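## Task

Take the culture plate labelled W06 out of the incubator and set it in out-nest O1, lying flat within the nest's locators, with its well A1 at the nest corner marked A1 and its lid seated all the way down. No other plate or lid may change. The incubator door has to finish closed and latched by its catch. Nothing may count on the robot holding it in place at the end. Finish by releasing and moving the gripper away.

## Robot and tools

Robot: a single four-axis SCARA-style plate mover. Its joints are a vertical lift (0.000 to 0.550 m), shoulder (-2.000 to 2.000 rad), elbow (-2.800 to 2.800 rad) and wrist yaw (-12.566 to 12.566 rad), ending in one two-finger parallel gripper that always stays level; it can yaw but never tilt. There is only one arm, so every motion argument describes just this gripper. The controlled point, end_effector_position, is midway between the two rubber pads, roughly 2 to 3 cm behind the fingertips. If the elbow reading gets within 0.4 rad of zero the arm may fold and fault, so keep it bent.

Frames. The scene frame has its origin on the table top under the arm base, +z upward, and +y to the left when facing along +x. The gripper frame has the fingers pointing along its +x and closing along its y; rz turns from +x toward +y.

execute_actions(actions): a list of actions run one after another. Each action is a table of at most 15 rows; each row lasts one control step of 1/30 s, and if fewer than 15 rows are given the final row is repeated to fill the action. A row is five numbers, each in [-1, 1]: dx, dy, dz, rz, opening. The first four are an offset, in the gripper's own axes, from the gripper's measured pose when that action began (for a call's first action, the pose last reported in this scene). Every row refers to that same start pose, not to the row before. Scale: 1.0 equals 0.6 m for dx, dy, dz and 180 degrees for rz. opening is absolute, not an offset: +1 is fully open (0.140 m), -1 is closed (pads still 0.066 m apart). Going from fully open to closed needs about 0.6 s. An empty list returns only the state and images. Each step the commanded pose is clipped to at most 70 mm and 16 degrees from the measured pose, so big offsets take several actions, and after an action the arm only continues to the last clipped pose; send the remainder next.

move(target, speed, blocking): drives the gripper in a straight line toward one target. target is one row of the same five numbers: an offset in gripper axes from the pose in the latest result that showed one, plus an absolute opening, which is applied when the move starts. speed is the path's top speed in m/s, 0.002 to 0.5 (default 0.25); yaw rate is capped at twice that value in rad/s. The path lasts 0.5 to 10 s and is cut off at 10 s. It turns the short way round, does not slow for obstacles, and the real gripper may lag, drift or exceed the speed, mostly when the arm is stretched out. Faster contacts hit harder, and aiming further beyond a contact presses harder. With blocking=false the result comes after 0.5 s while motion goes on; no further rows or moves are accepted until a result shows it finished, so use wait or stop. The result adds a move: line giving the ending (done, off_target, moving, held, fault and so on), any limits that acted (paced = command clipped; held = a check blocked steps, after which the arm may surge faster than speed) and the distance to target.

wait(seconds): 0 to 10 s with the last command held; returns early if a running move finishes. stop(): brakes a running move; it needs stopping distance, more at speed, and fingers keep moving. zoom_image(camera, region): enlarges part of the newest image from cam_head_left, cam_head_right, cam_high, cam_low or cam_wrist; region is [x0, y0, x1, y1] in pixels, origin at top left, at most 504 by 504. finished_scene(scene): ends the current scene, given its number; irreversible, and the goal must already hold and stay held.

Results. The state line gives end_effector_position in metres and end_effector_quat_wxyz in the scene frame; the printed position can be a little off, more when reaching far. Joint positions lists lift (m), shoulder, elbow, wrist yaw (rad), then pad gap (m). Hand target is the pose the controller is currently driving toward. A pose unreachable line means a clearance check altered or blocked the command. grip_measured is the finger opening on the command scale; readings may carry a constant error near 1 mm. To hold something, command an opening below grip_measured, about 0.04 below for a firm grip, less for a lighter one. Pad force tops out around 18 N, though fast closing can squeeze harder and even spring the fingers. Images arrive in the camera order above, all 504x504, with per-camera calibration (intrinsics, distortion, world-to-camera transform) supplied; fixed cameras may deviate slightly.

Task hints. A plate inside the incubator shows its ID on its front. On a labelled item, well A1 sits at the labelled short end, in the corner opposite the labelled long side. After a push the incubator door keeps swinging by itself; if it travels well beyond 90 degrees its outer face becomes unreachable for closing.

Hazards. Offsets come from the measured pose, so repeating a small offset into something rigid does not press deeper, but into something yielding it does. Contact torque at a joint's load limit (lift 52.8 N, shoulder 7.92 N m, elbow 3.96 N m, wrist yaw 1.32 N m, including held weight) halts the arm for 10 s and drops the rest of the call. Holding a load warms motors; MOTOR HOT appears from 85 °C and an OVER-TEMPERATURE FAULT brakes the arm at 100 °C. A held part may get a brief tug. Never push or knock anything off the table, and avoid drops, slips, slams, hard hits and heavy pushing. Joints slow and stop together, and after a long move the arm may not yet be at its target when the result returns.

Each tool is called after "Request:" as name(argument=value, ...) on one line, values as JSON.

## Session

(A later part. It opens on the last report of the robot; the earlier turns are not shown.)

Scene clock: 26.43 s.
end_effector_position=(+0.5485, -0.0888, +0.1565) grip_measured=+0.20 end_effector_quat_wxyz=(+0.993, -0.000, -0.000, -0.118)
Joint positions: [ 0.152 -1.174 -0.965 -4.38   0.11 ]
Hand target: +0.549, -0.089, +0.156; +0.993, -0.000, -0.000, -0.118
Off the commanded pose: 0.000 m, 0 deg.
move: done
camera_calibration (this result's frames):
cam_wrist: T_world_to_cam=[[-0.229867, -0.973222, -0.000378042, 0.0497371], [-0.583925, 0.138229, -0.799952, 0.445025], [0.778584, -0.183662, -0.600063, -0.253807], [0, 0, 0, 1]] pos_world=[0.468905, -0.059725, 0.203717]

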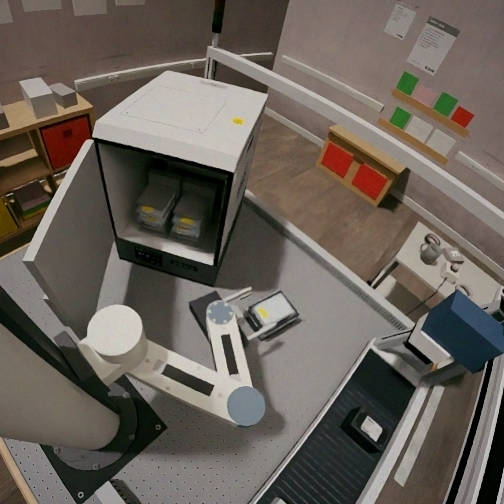

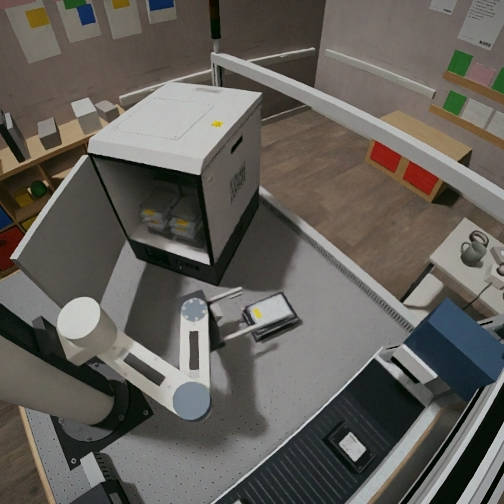

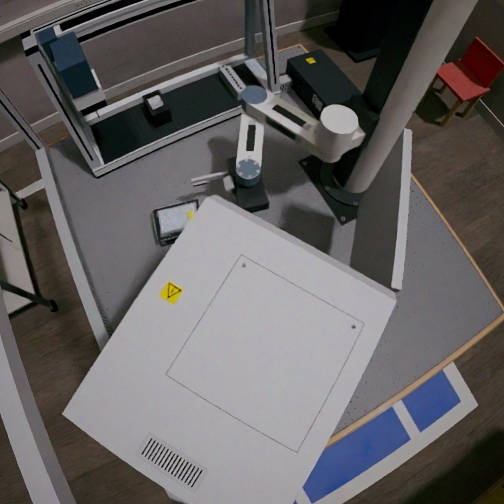

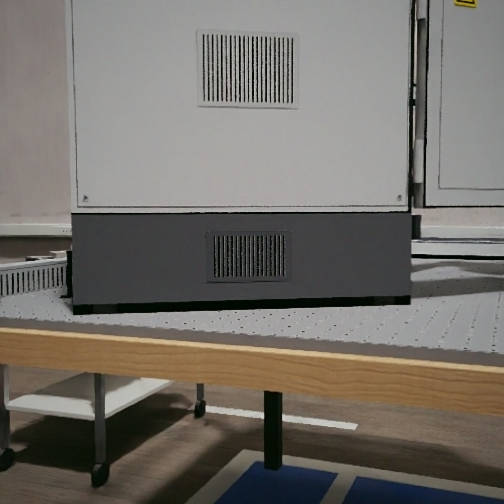

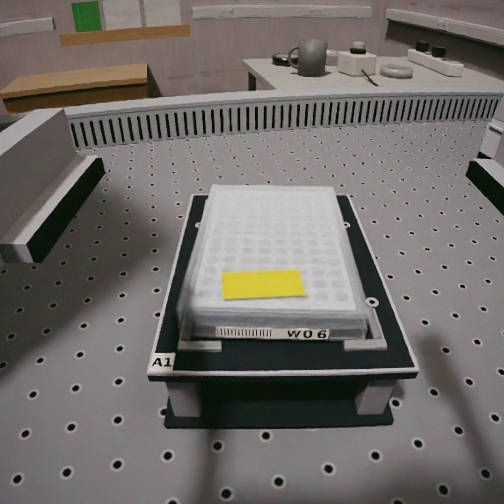

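Request:
move(target=[0.15, 0, -0.149, 0, 0.2], speed=0.15)

Request:
move(target=[0, 0, 0, 0, -0.55])

Request:
move(target=[0, -0.004, 0.012, 0, -0.55], speed=0.03)

Request:
move(target=[0, 0, -0.018, 0, -0.55], speed=0.02)

Request:
move(target=[0, 0, 0, 0, 0.2])

Request:
move(target=[-0.15, 0, 0.15, 0, 0.2], speed=0.2)

Scene clock: 27.77 s.
end_effector_position=(+0.6361, -0.1099, +0.0671) grip_measured=+0.20 end_effector_quat_wxyz=(+0.993, -0.000, -0.000, -0.118)
Joint positions: [ 0.062 -1.018 -1.388 -4.114  0.11 ]
Hand target: +0.636, -0.110, +0.067; +0.993, -0.000, -0.000, -0.118
Off the commanded pose: 0.000 m, 0 deg.
move: done
camera_calibration (this result's frames):
cam_wrist: T_world_to_cam=[[-0.230324, -0.973114, -0.000378042, 0.0496016], [-0.58386, 0.138503, -0.799952, 0.427468], [0.778497, -0.184027, -0.600063, -0.379491], [0, 0, 0, 1]] pos_world=[0.556439, -0.0807745, 0.114254]

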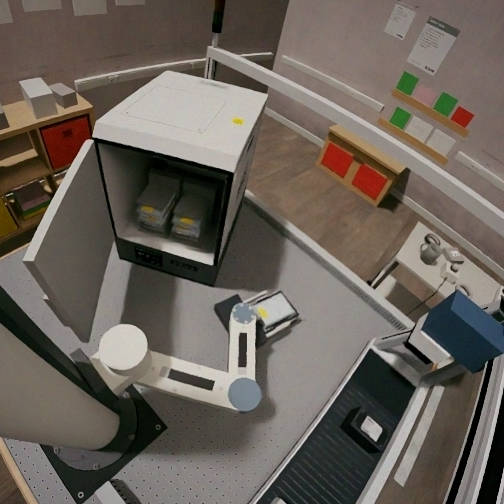

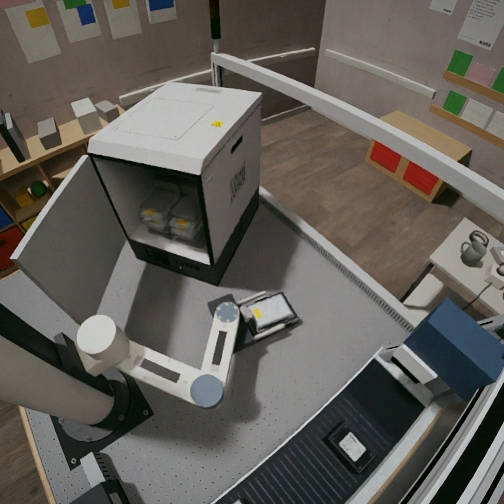

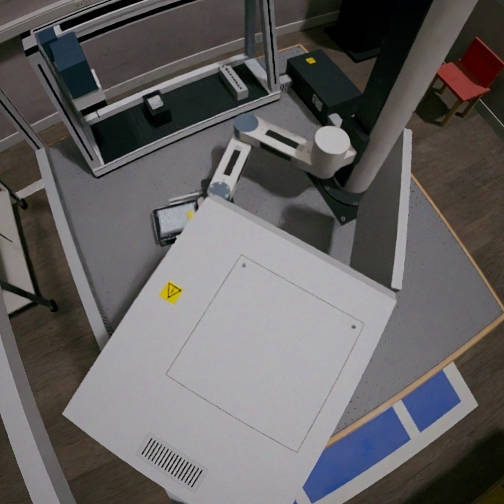

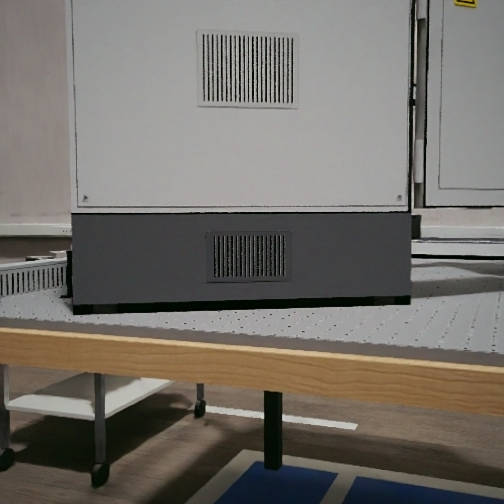

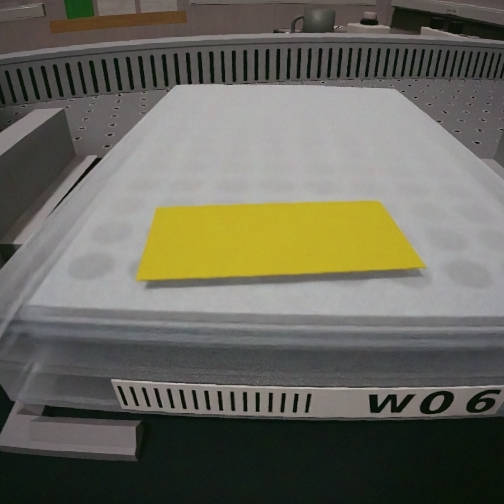

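Scene clock: 28.27 s.
end_effector_position=(+0.6361, -0.1099, +0.0671) grip_measured=-0.48 end_effector_quat_wxyz=(+0.993, -0.000, -0.000, -0.118)
Joint positions: [ 0.062 -1.018 -1.388 -4.114  0.085]
Hand target: +0.636, -0.110, +0.067; +0.993, -0.000, -0.000, -0.118
Off the commanded pose: 0.000 m, 0 deg.
move: done
camera_calibration (this result's frames):
cam_wrist: T_world_to_cam=[[-0.230323, -0.973114, -0.000378042, 0.0496028], [-0.58386, 0.138503, -0.799952, 0.427467], [0.778498, -0.184027, -0.600063, -0.37949], [0, 0, 0, 1]] pos_world=[0.556438, -0.0807723, 0.114254]

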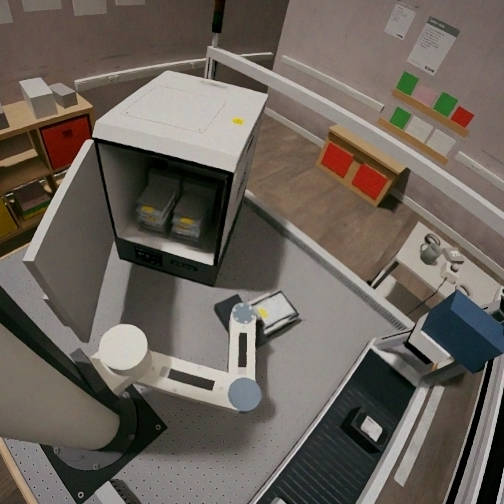

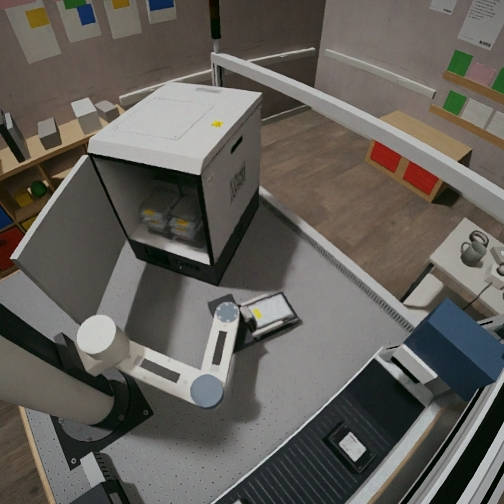

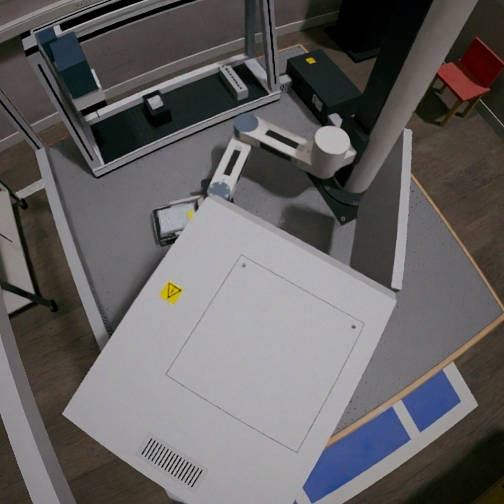

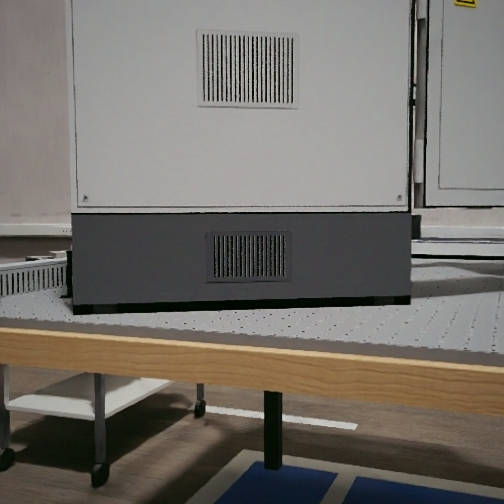

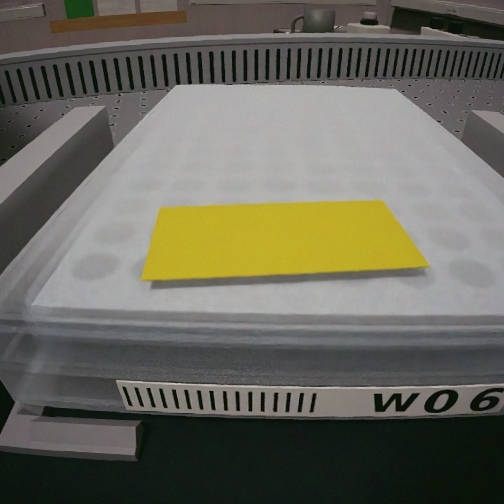

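Scene clock: 28.97 s.
end_effector_position=(+0.6355, -0.1121, +0.0743) grip_measured=-0.48 end_effector_quat_wxyz=(+0.993, -0.000, -0.000, -0.118)
Joint positions: [ 0.069 -1.025 -1.388 -4.108  0.085]
Hand target: +0.636, -0.112, +0.074; +0.993, -0.000, -0.000, -0.118
Off the commanded pose: 0.000 m, 0 deg.
move: done
camera_calibration (this result's frames):
cam_wrist: T_world_to_cam=[[-0.230413, -0.973093, -0.000378042, 0.0473174], [-0.583848, 0.138556, -0.799952, 0.433207], [0.778481, -0.184098, -0.600063, -0.375165], [0, 0, 0, 1]] pos_world=[0.555888, -0.0830466, 0.12144]

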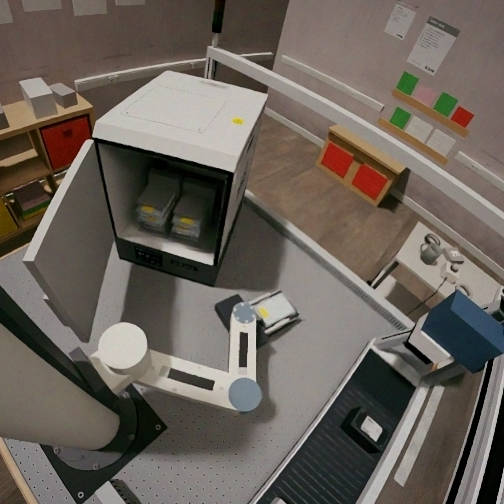

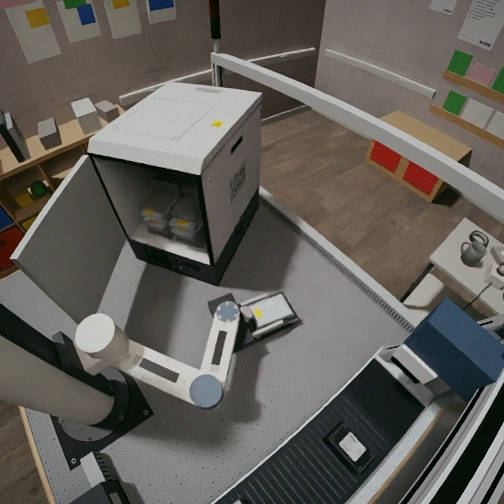

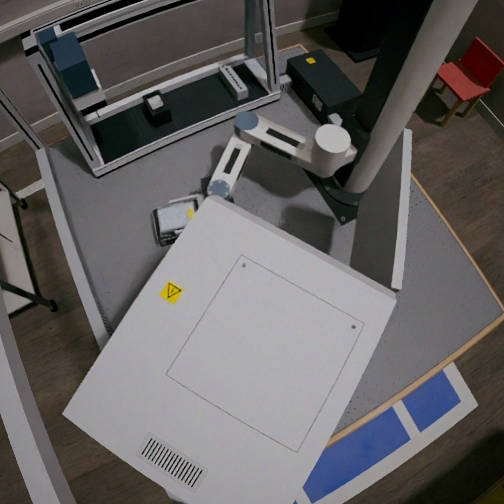

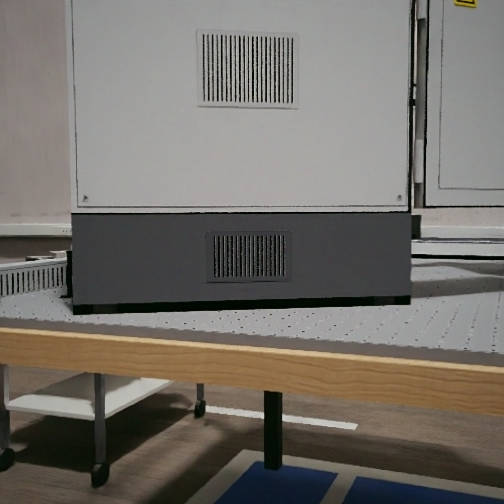

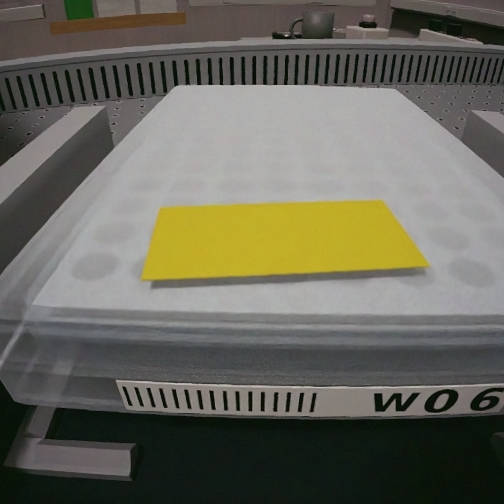

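Scene clock: 29.73 s.
end_effector_position=(+0.6356, -0.1114, +0.0646) grip_measured=-0.49 end_effector_quat_wxyz=(+0.993, -0.000, -0.000, -0.116)
Joint positions: [ 0.06  -1.024 -1.387 -4.105  0.085]
Hand target: +0.636, -0.112, +0.063; +0.993, -0.000, -0.000, -0.118
Off the commanded pose: 0.001 m, 0 deg.
move: done
camera_calibration (this result's frames):
cam_wrist: T_world_to_cam=[[-0.226967, -0.973902, -0.000378042, 0.0457823], [-0.584334, 0.136489, -0.799952, 0.425497], [0.779127, -0.181342, -0.600063, -0.381021], [0, 0, 0, 1]] pos_world=[0.555887, -0.0825831, 0.111758]

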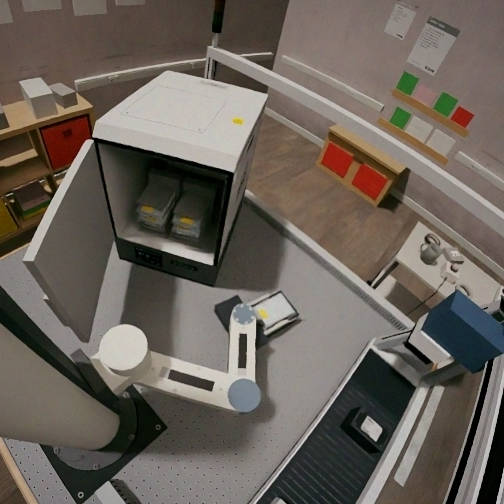

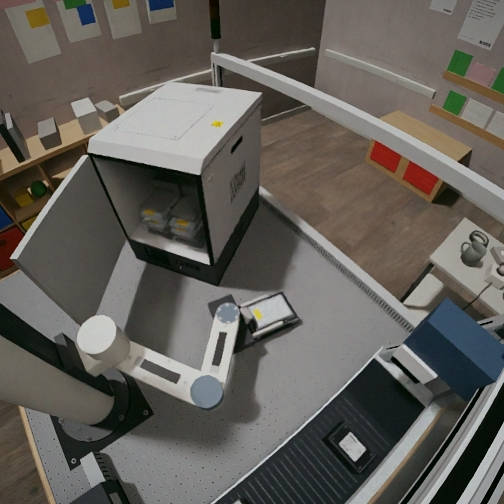

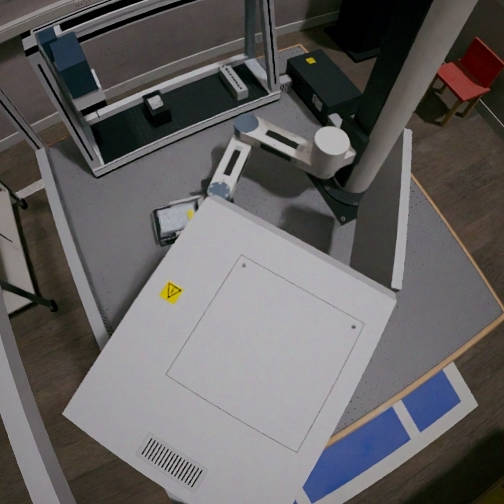

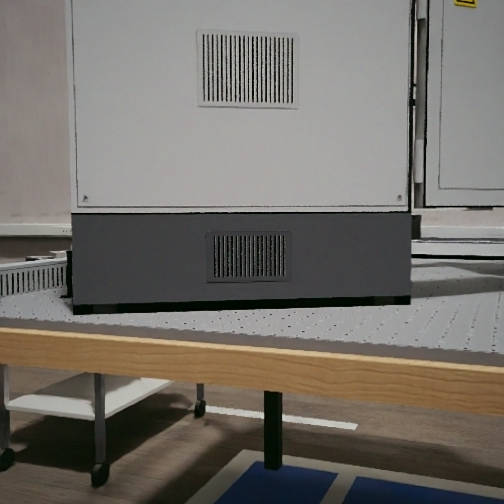

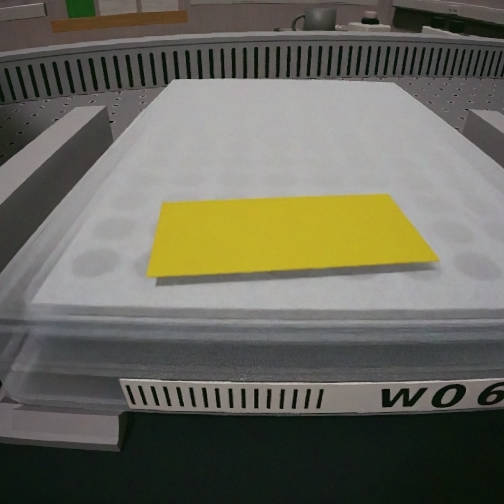

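Scene clock: 30.23 s.
end_effector_position=(+0.6356, -0.1113, +0.0647) grip_measured=+0.20 end_effector_quat_wxyz=(+0.993, -0.000, -0.000, -0.116)
Joint positions: [ 0.06  -1.024 -1.387 -4.105  0.11 ]
Hand target: +0.636, -0.111, +0.065; +0.993, -0.000, -0.000, -0.116
Off the commanded pose: 0.000 m, 0 deg.
move: done
camera_calibration (this result's frames):
cam_wrist: T_world_to_cam=[[-0.226492, -0.974013, -0.000378042, 0.0455987], [-0.584401, 0.136204, -0.799952, 0.425635], [0.779216, -0.180962, -0.600063, -0.380929], [0, 0, 0, 1]] pos_world=[0.555895, -0.0824929, 0.111923]

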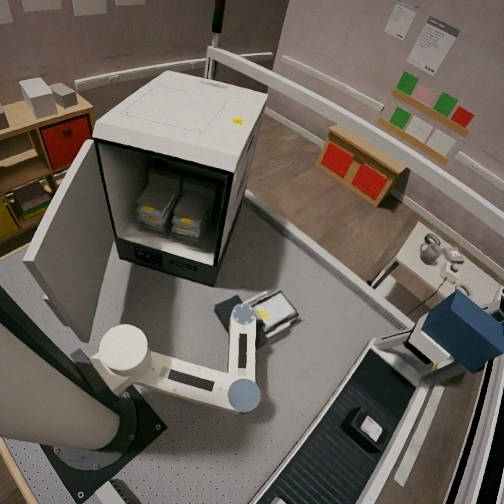

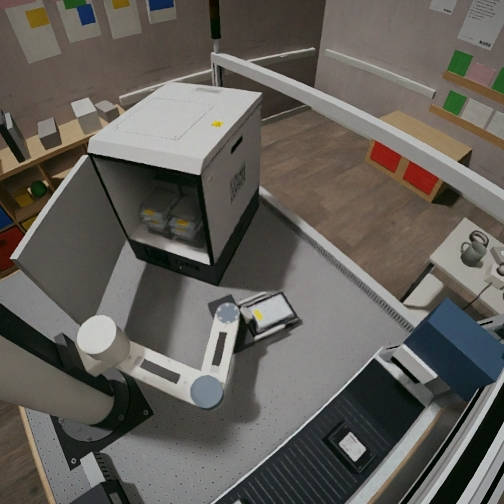

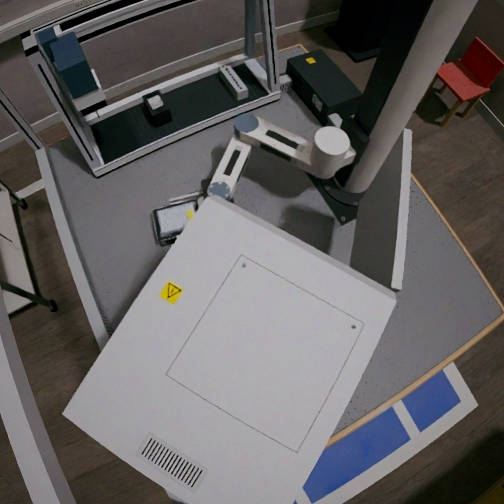

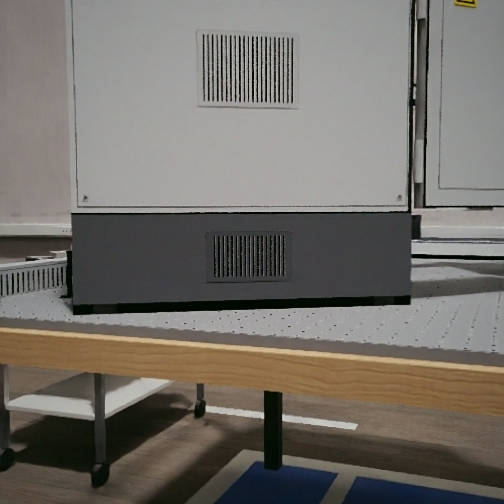

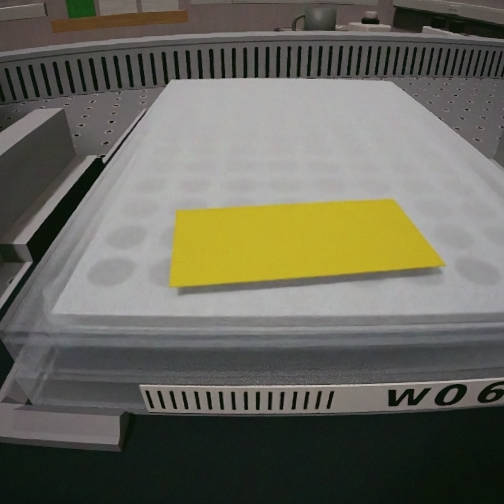

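Scene clock: 31.23 s.
end_effector_position=(+0.5480, -0.0905, +0.1548) grip_measured=+0.20 end_effector_quat_wxyz=(+0.993, -0.000, -0.000, -0.116)
Joint positions: [ 0.15  -1.184 -0.965 -4.367  0.11 ]
Hand target: +0.548, -0.091, +0.155; +0.993, -0.000, -0.000, -0.116
Off the commanded pose: 0.000 m, 0 deg.
move: done
camera_calibration (this result's frames):
cam_wrist: T_world_to_cam=[[-0.22608, -0.974109, -0.000378042, 0.0457773], [-0.584458, 0.135957, -0.799952, 0.443667], [0.779292, -0.180633, -0.600063, -0.254879], [0, 0, 0, 1]] pos_world=[0.46828, -0.0617672, 0.201986]

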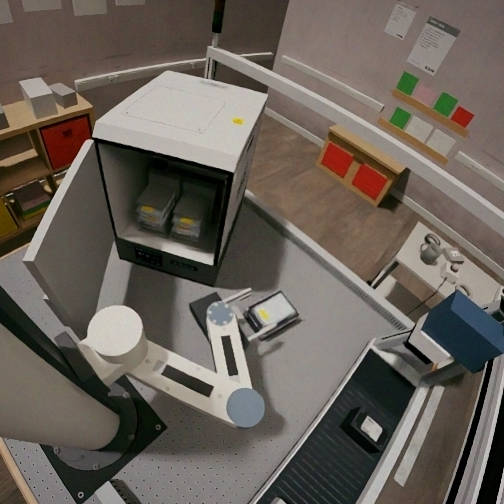

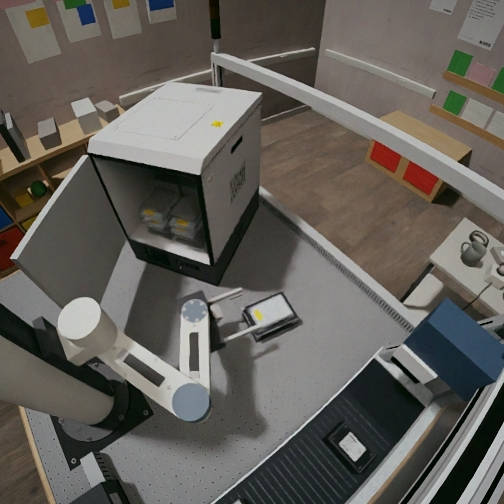

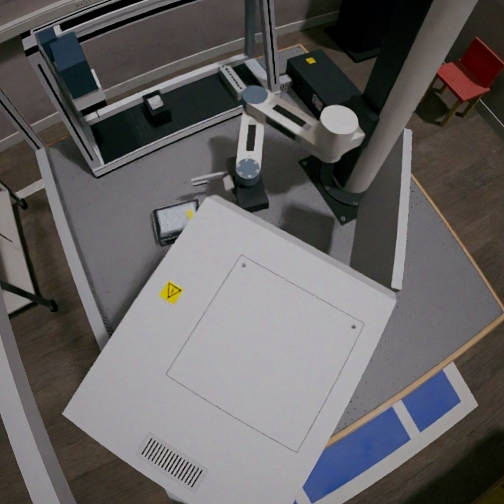

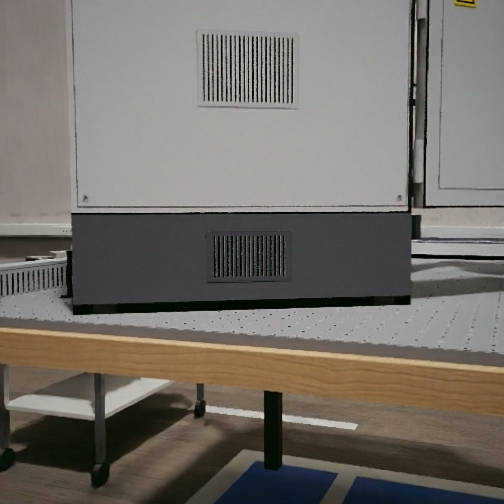

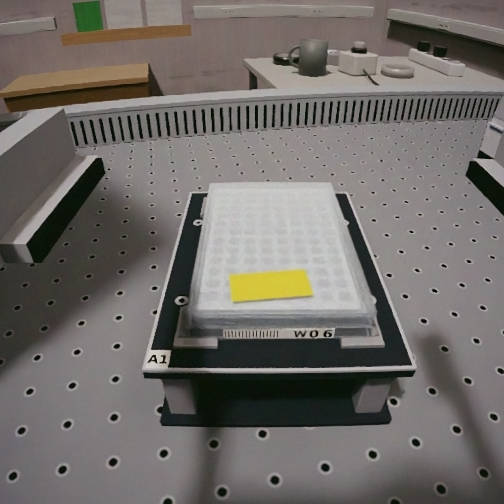

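Request:
move(target=[-0.1, 0, 0.66, 0, -1], speed=0.5)

Request:
move(target=[-0.42, 0.408, 0, 0.84, -1], speed=0.4)

Scene clock: 33.30 s.
end_effector_position=(+0.4896, -0.0766, +0.5509) grip_measured=-1.00 end_effector_quat_wxyz=(+0.993, -0.000, -0.000, -0.116)
Joint positions: [ 0.546 -1.256 -0.707 -4.552  0.066]
Hand target: +0.490, -0.077, +0.551; +0.993, -0.000, -0.000, -0.116
Off the commanded pose: 0.000 m, 0 deg.
move: done; limits=paced
camera_calibration (this result's frames):
cam_wrist: T_world_to_cam=[[-0.225535, -0.974235, -0.000378042, 0.0459693], [-0.584535, 0.13563, -0.799952, 0.724493], [0.779393, -0.180196, -0.600063, 0.0307829], [0, 0, 0, 1]] pos_world=[0.409867, -0.047931, 0.598049]

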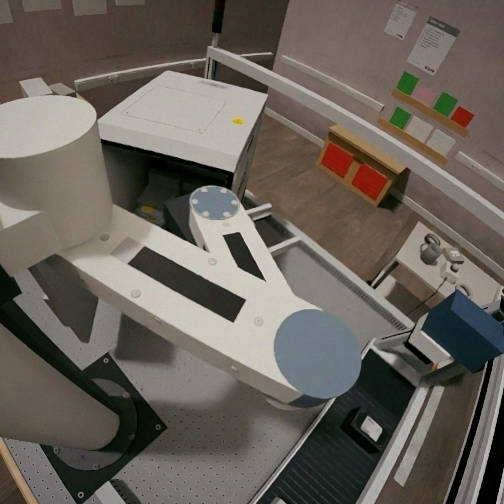

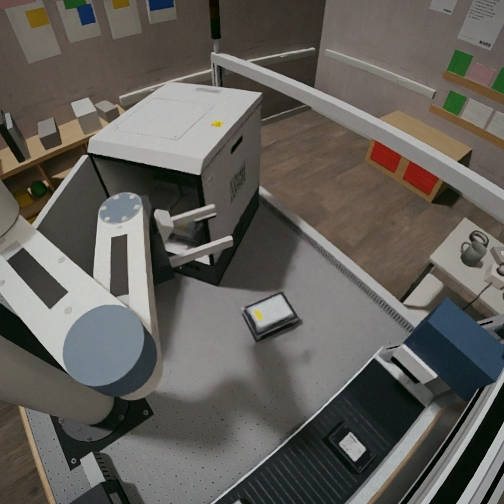

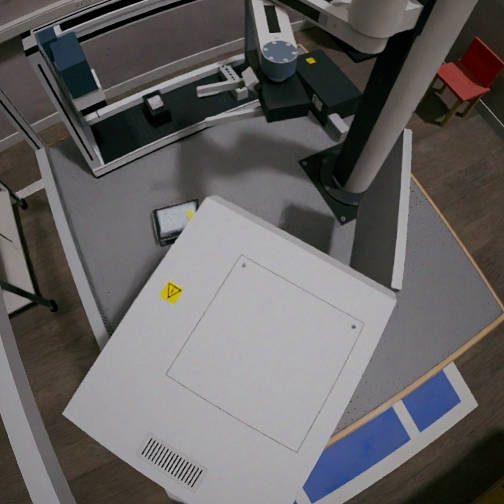

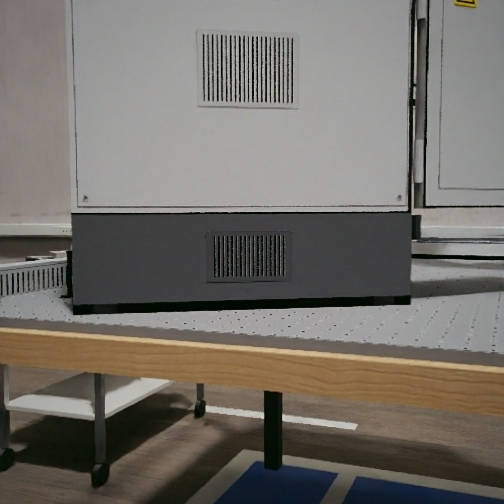

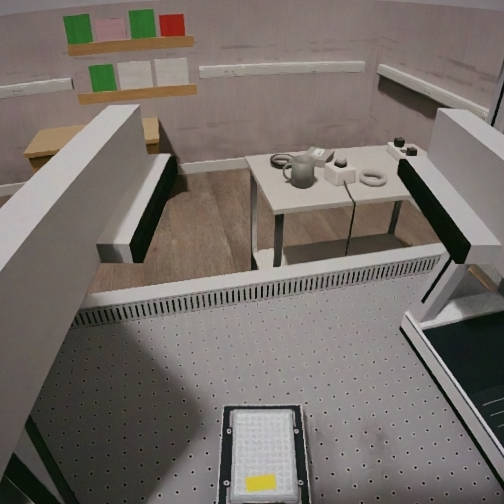

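Scene clock: 37.00 s.
end_effector_position=(+0.3004, +0.2196, +0.5509) grip_measured=-1.00 end_effector_quat_wxyz=(+0.359, -0.000, -0.000, +0.933)
Joint positions: [ 0.546 -0.414 -1.044 -2.418  0.066]
Hand target: +0.300, +0.220, +0.551; +0.359, -0.000, -0.000, +0.933
Off the commanded pose: 0.000 m, 0 deg.
move: done
camera_calibration (this result's frames):
cam_wrist: T_world_to_cam=[[0.666995, 0.745062, -0.000378042, -0.353797], [0.446883, -0.400464, -0.799952, 0.381584], [-0.596166, 0.533395, -0.600063, 0.488172], [0, 0, 0, 1]] pos_world=[0.356489, 0.156023, 0.598049]

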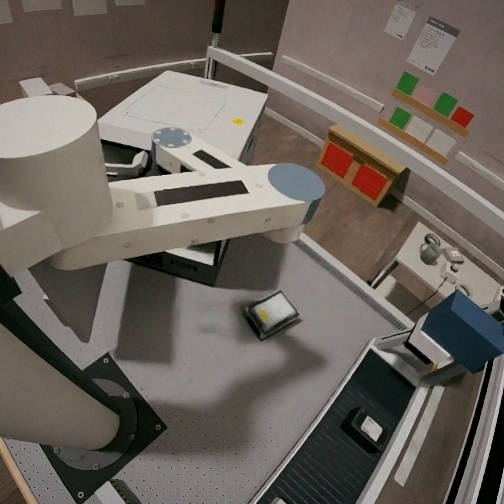

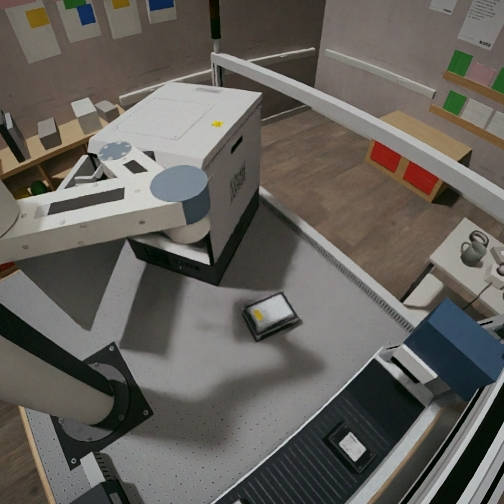

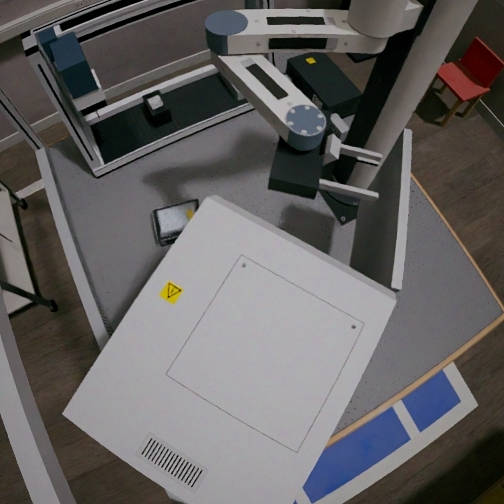

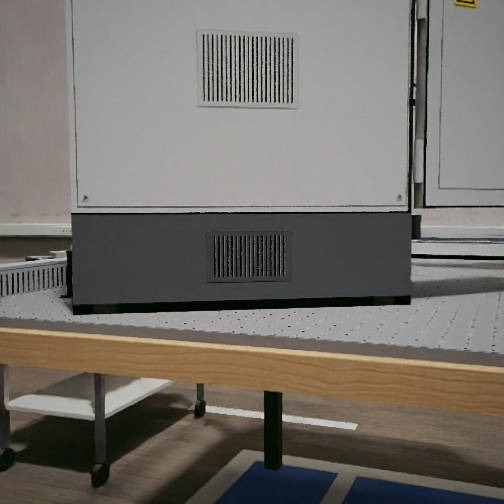

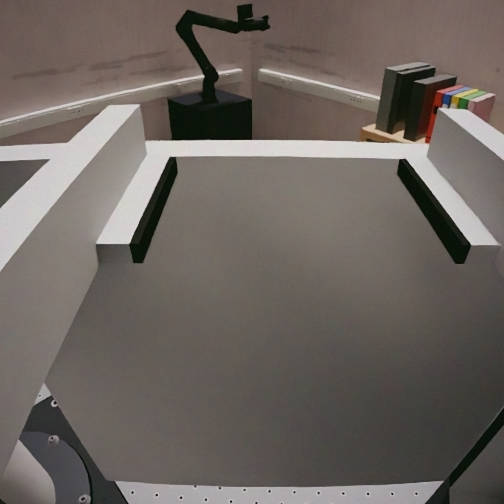

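Request:
move(target=[0.5, 0.13, 0, 0, -1], speed=0.3)

Request:
move(target=[0, 0, -0.13, 0, -1], speed=0.2)

Request:
move(target=[-0.4, -0.1, 0, 0, -1], speed=0.12)

Scene clock: 38.93 s.
end_effector_position=(+0.0253, +0.3626, +0.5509) grip_measured=-1.00 end_effector_quat_wxyz=(+0.359, -0.000, -0.000, +0.933)
Joint positions: [ 0.546  0.842 -1.094 -3.623  0.066]
Hand target: +0.025, +0.363, +0.551; +0.359, -0.000, -0.000, +0.933
Off the commanded pose: 0.000 m, 0 deg.
move: done
camera_calibration (this result's frames):
cam_wrist: T_world_to_cam=[[0.667123, 0.744948, -0.000378042, -0.276783], [0.446814, -0.400541, -0.799952, 0.561831], [-0.596074, 0.533498, -0.600063, 0.247847], [0, 0, 0, 1]] pos_world=[0.0813489, 0.298999, 0.598057]

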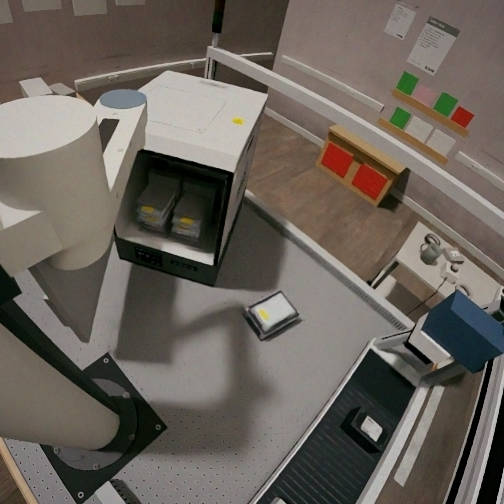

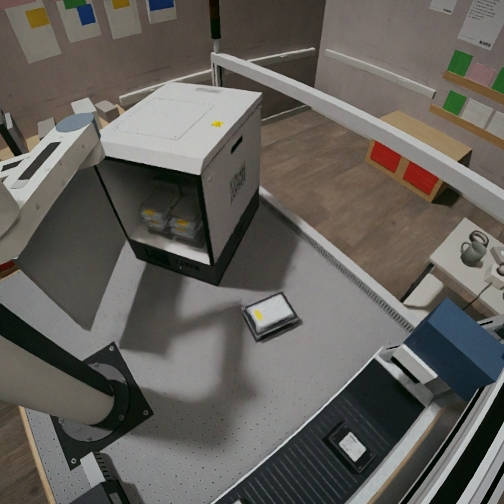

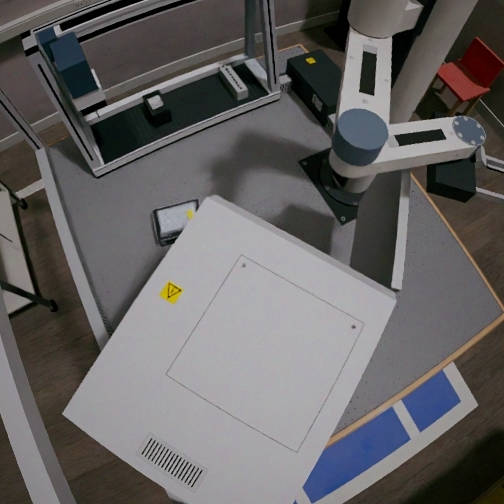

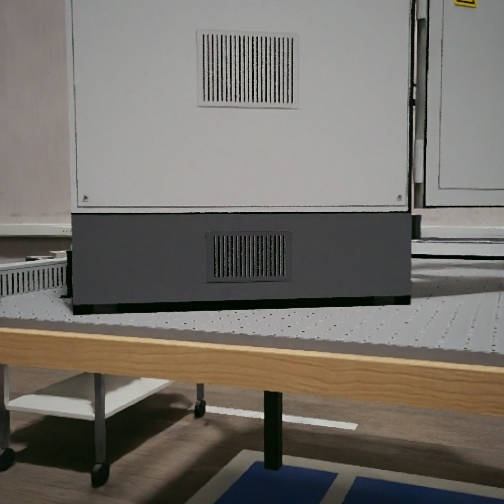

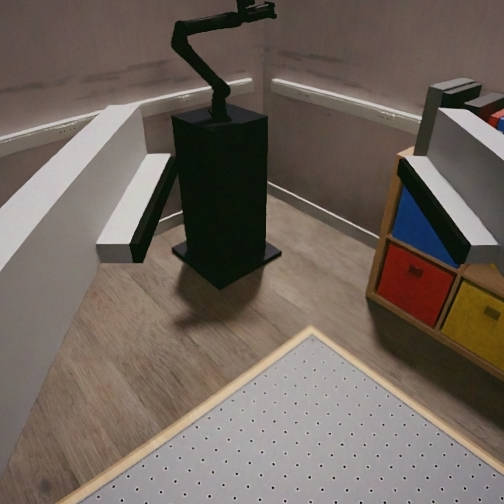

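Scene clock: 39.70 s.
end_effector_position=(+0.0253, +0.3626, +0.4728) grip_measured=-1.00 end_effector_quat_wxyz=(+0.359, -0.000, -0.000, +0.933)
Joint positions: [ 0.468  0.842 -1.094 -3.623  0.066]
Hand target: +0.025, +0.363, +0.473; +0.359, -0.000, -0.000, +0.933
Off the commanded pose: 0.000 m, 0 deg.
move: done
camera_calibration (this result's frames):
cam_wrist: T_world_to_cam=[[0.667084, 0.744982, -0.000378042, -0.276806], [0.446835, -0.400518, -0.799952, 0.499375], [-0.596102, 0.533467, -0.600063, 0.201016], [0, 0, 0, 1]] pos_world=[0.0813404, 0.298989, 0.519994]

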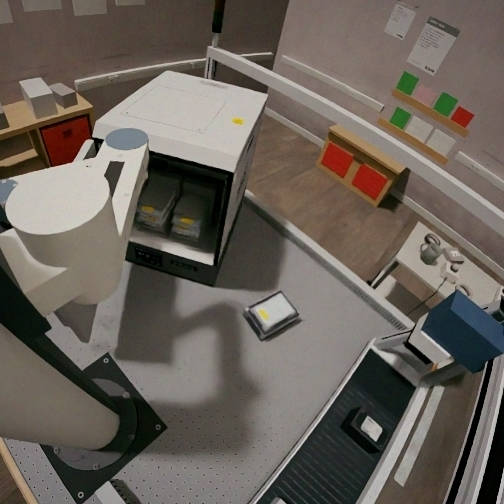

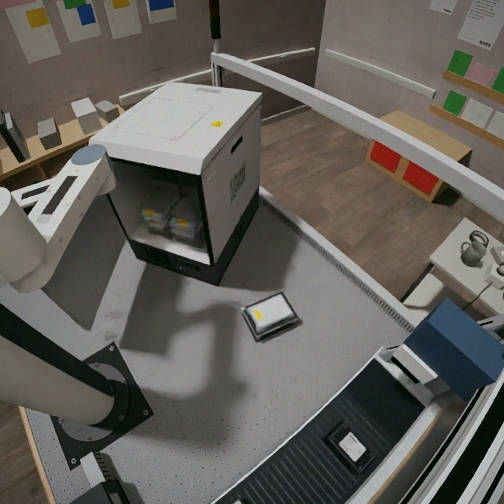

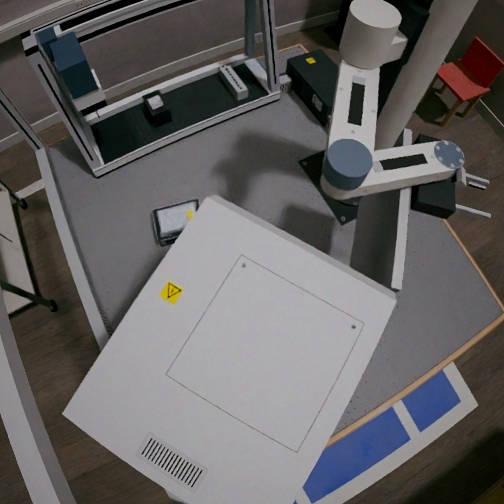

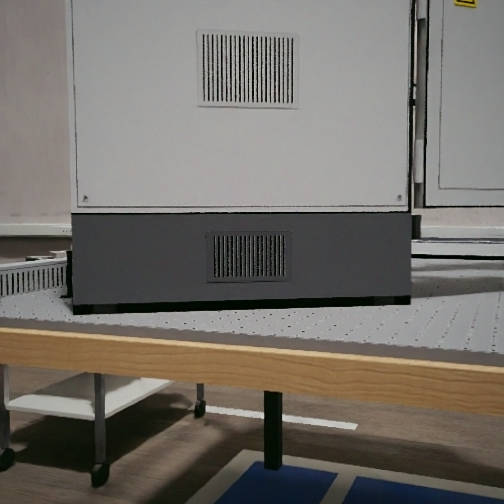

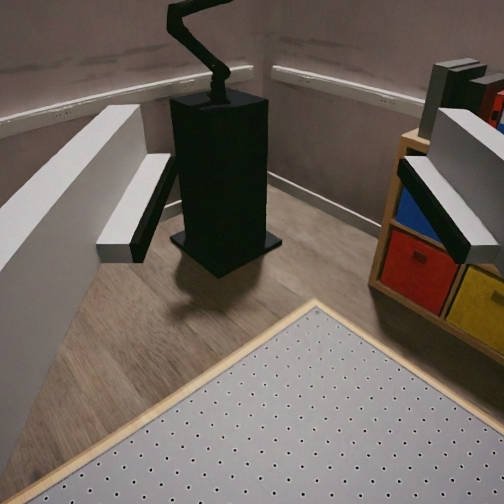

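Scene clock: 42.10 s.
end_effector_position=(+0.2438, +0.2465, +0.4728) grip_measured=-1.00 end_effector_quat_wxyz=(+0.359, -0.000, -0.000, +0.933)
Joint positions: [ 0.468 -0.237 -0.906 -2.733  0.066]
Hand target: +0.244, +0.246, +0.473; +0.359, -0.000, -0.000, +0.933
Off the commanded pose: 0.000 m, 0 deg.
move: done
camera_calibration (this result's frames):
cam_wrist: T_world_to_cam=[[0.667608, 0.744513, -0.000378042, -0.336117], [0.446553, -0.400832, -0.799952, 0.355342], [-0.595726, 0.533886, -0.600063, 0.393063], [0, 0, 0, 1]] pos_world=[0.299873, 0.182825, 0.519993]

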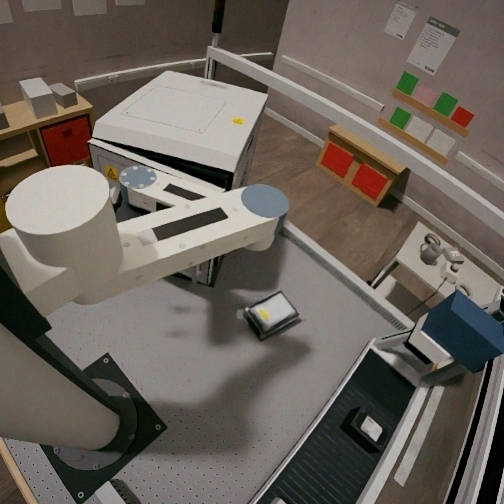

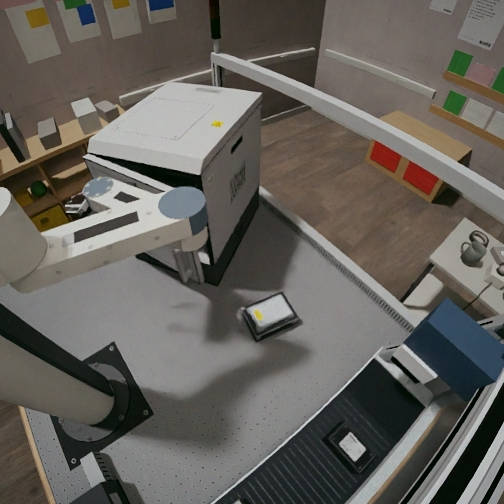

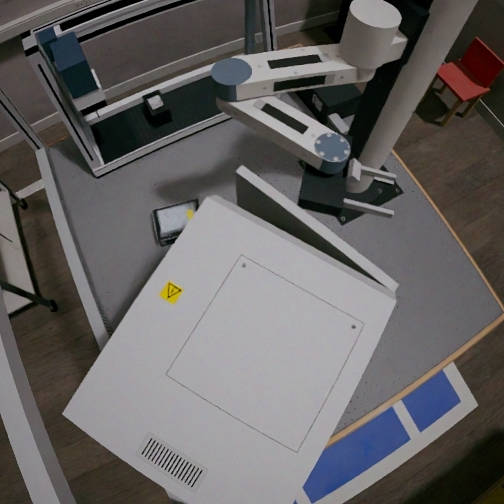

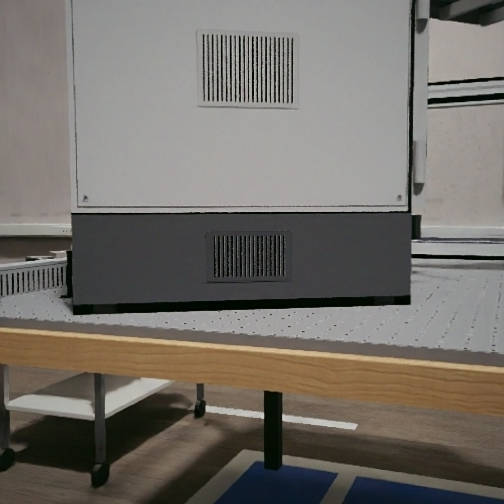

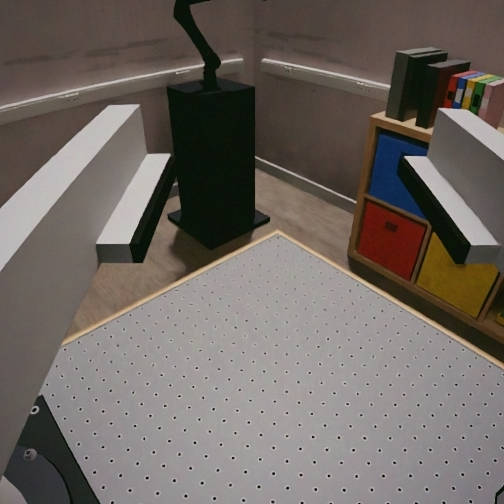

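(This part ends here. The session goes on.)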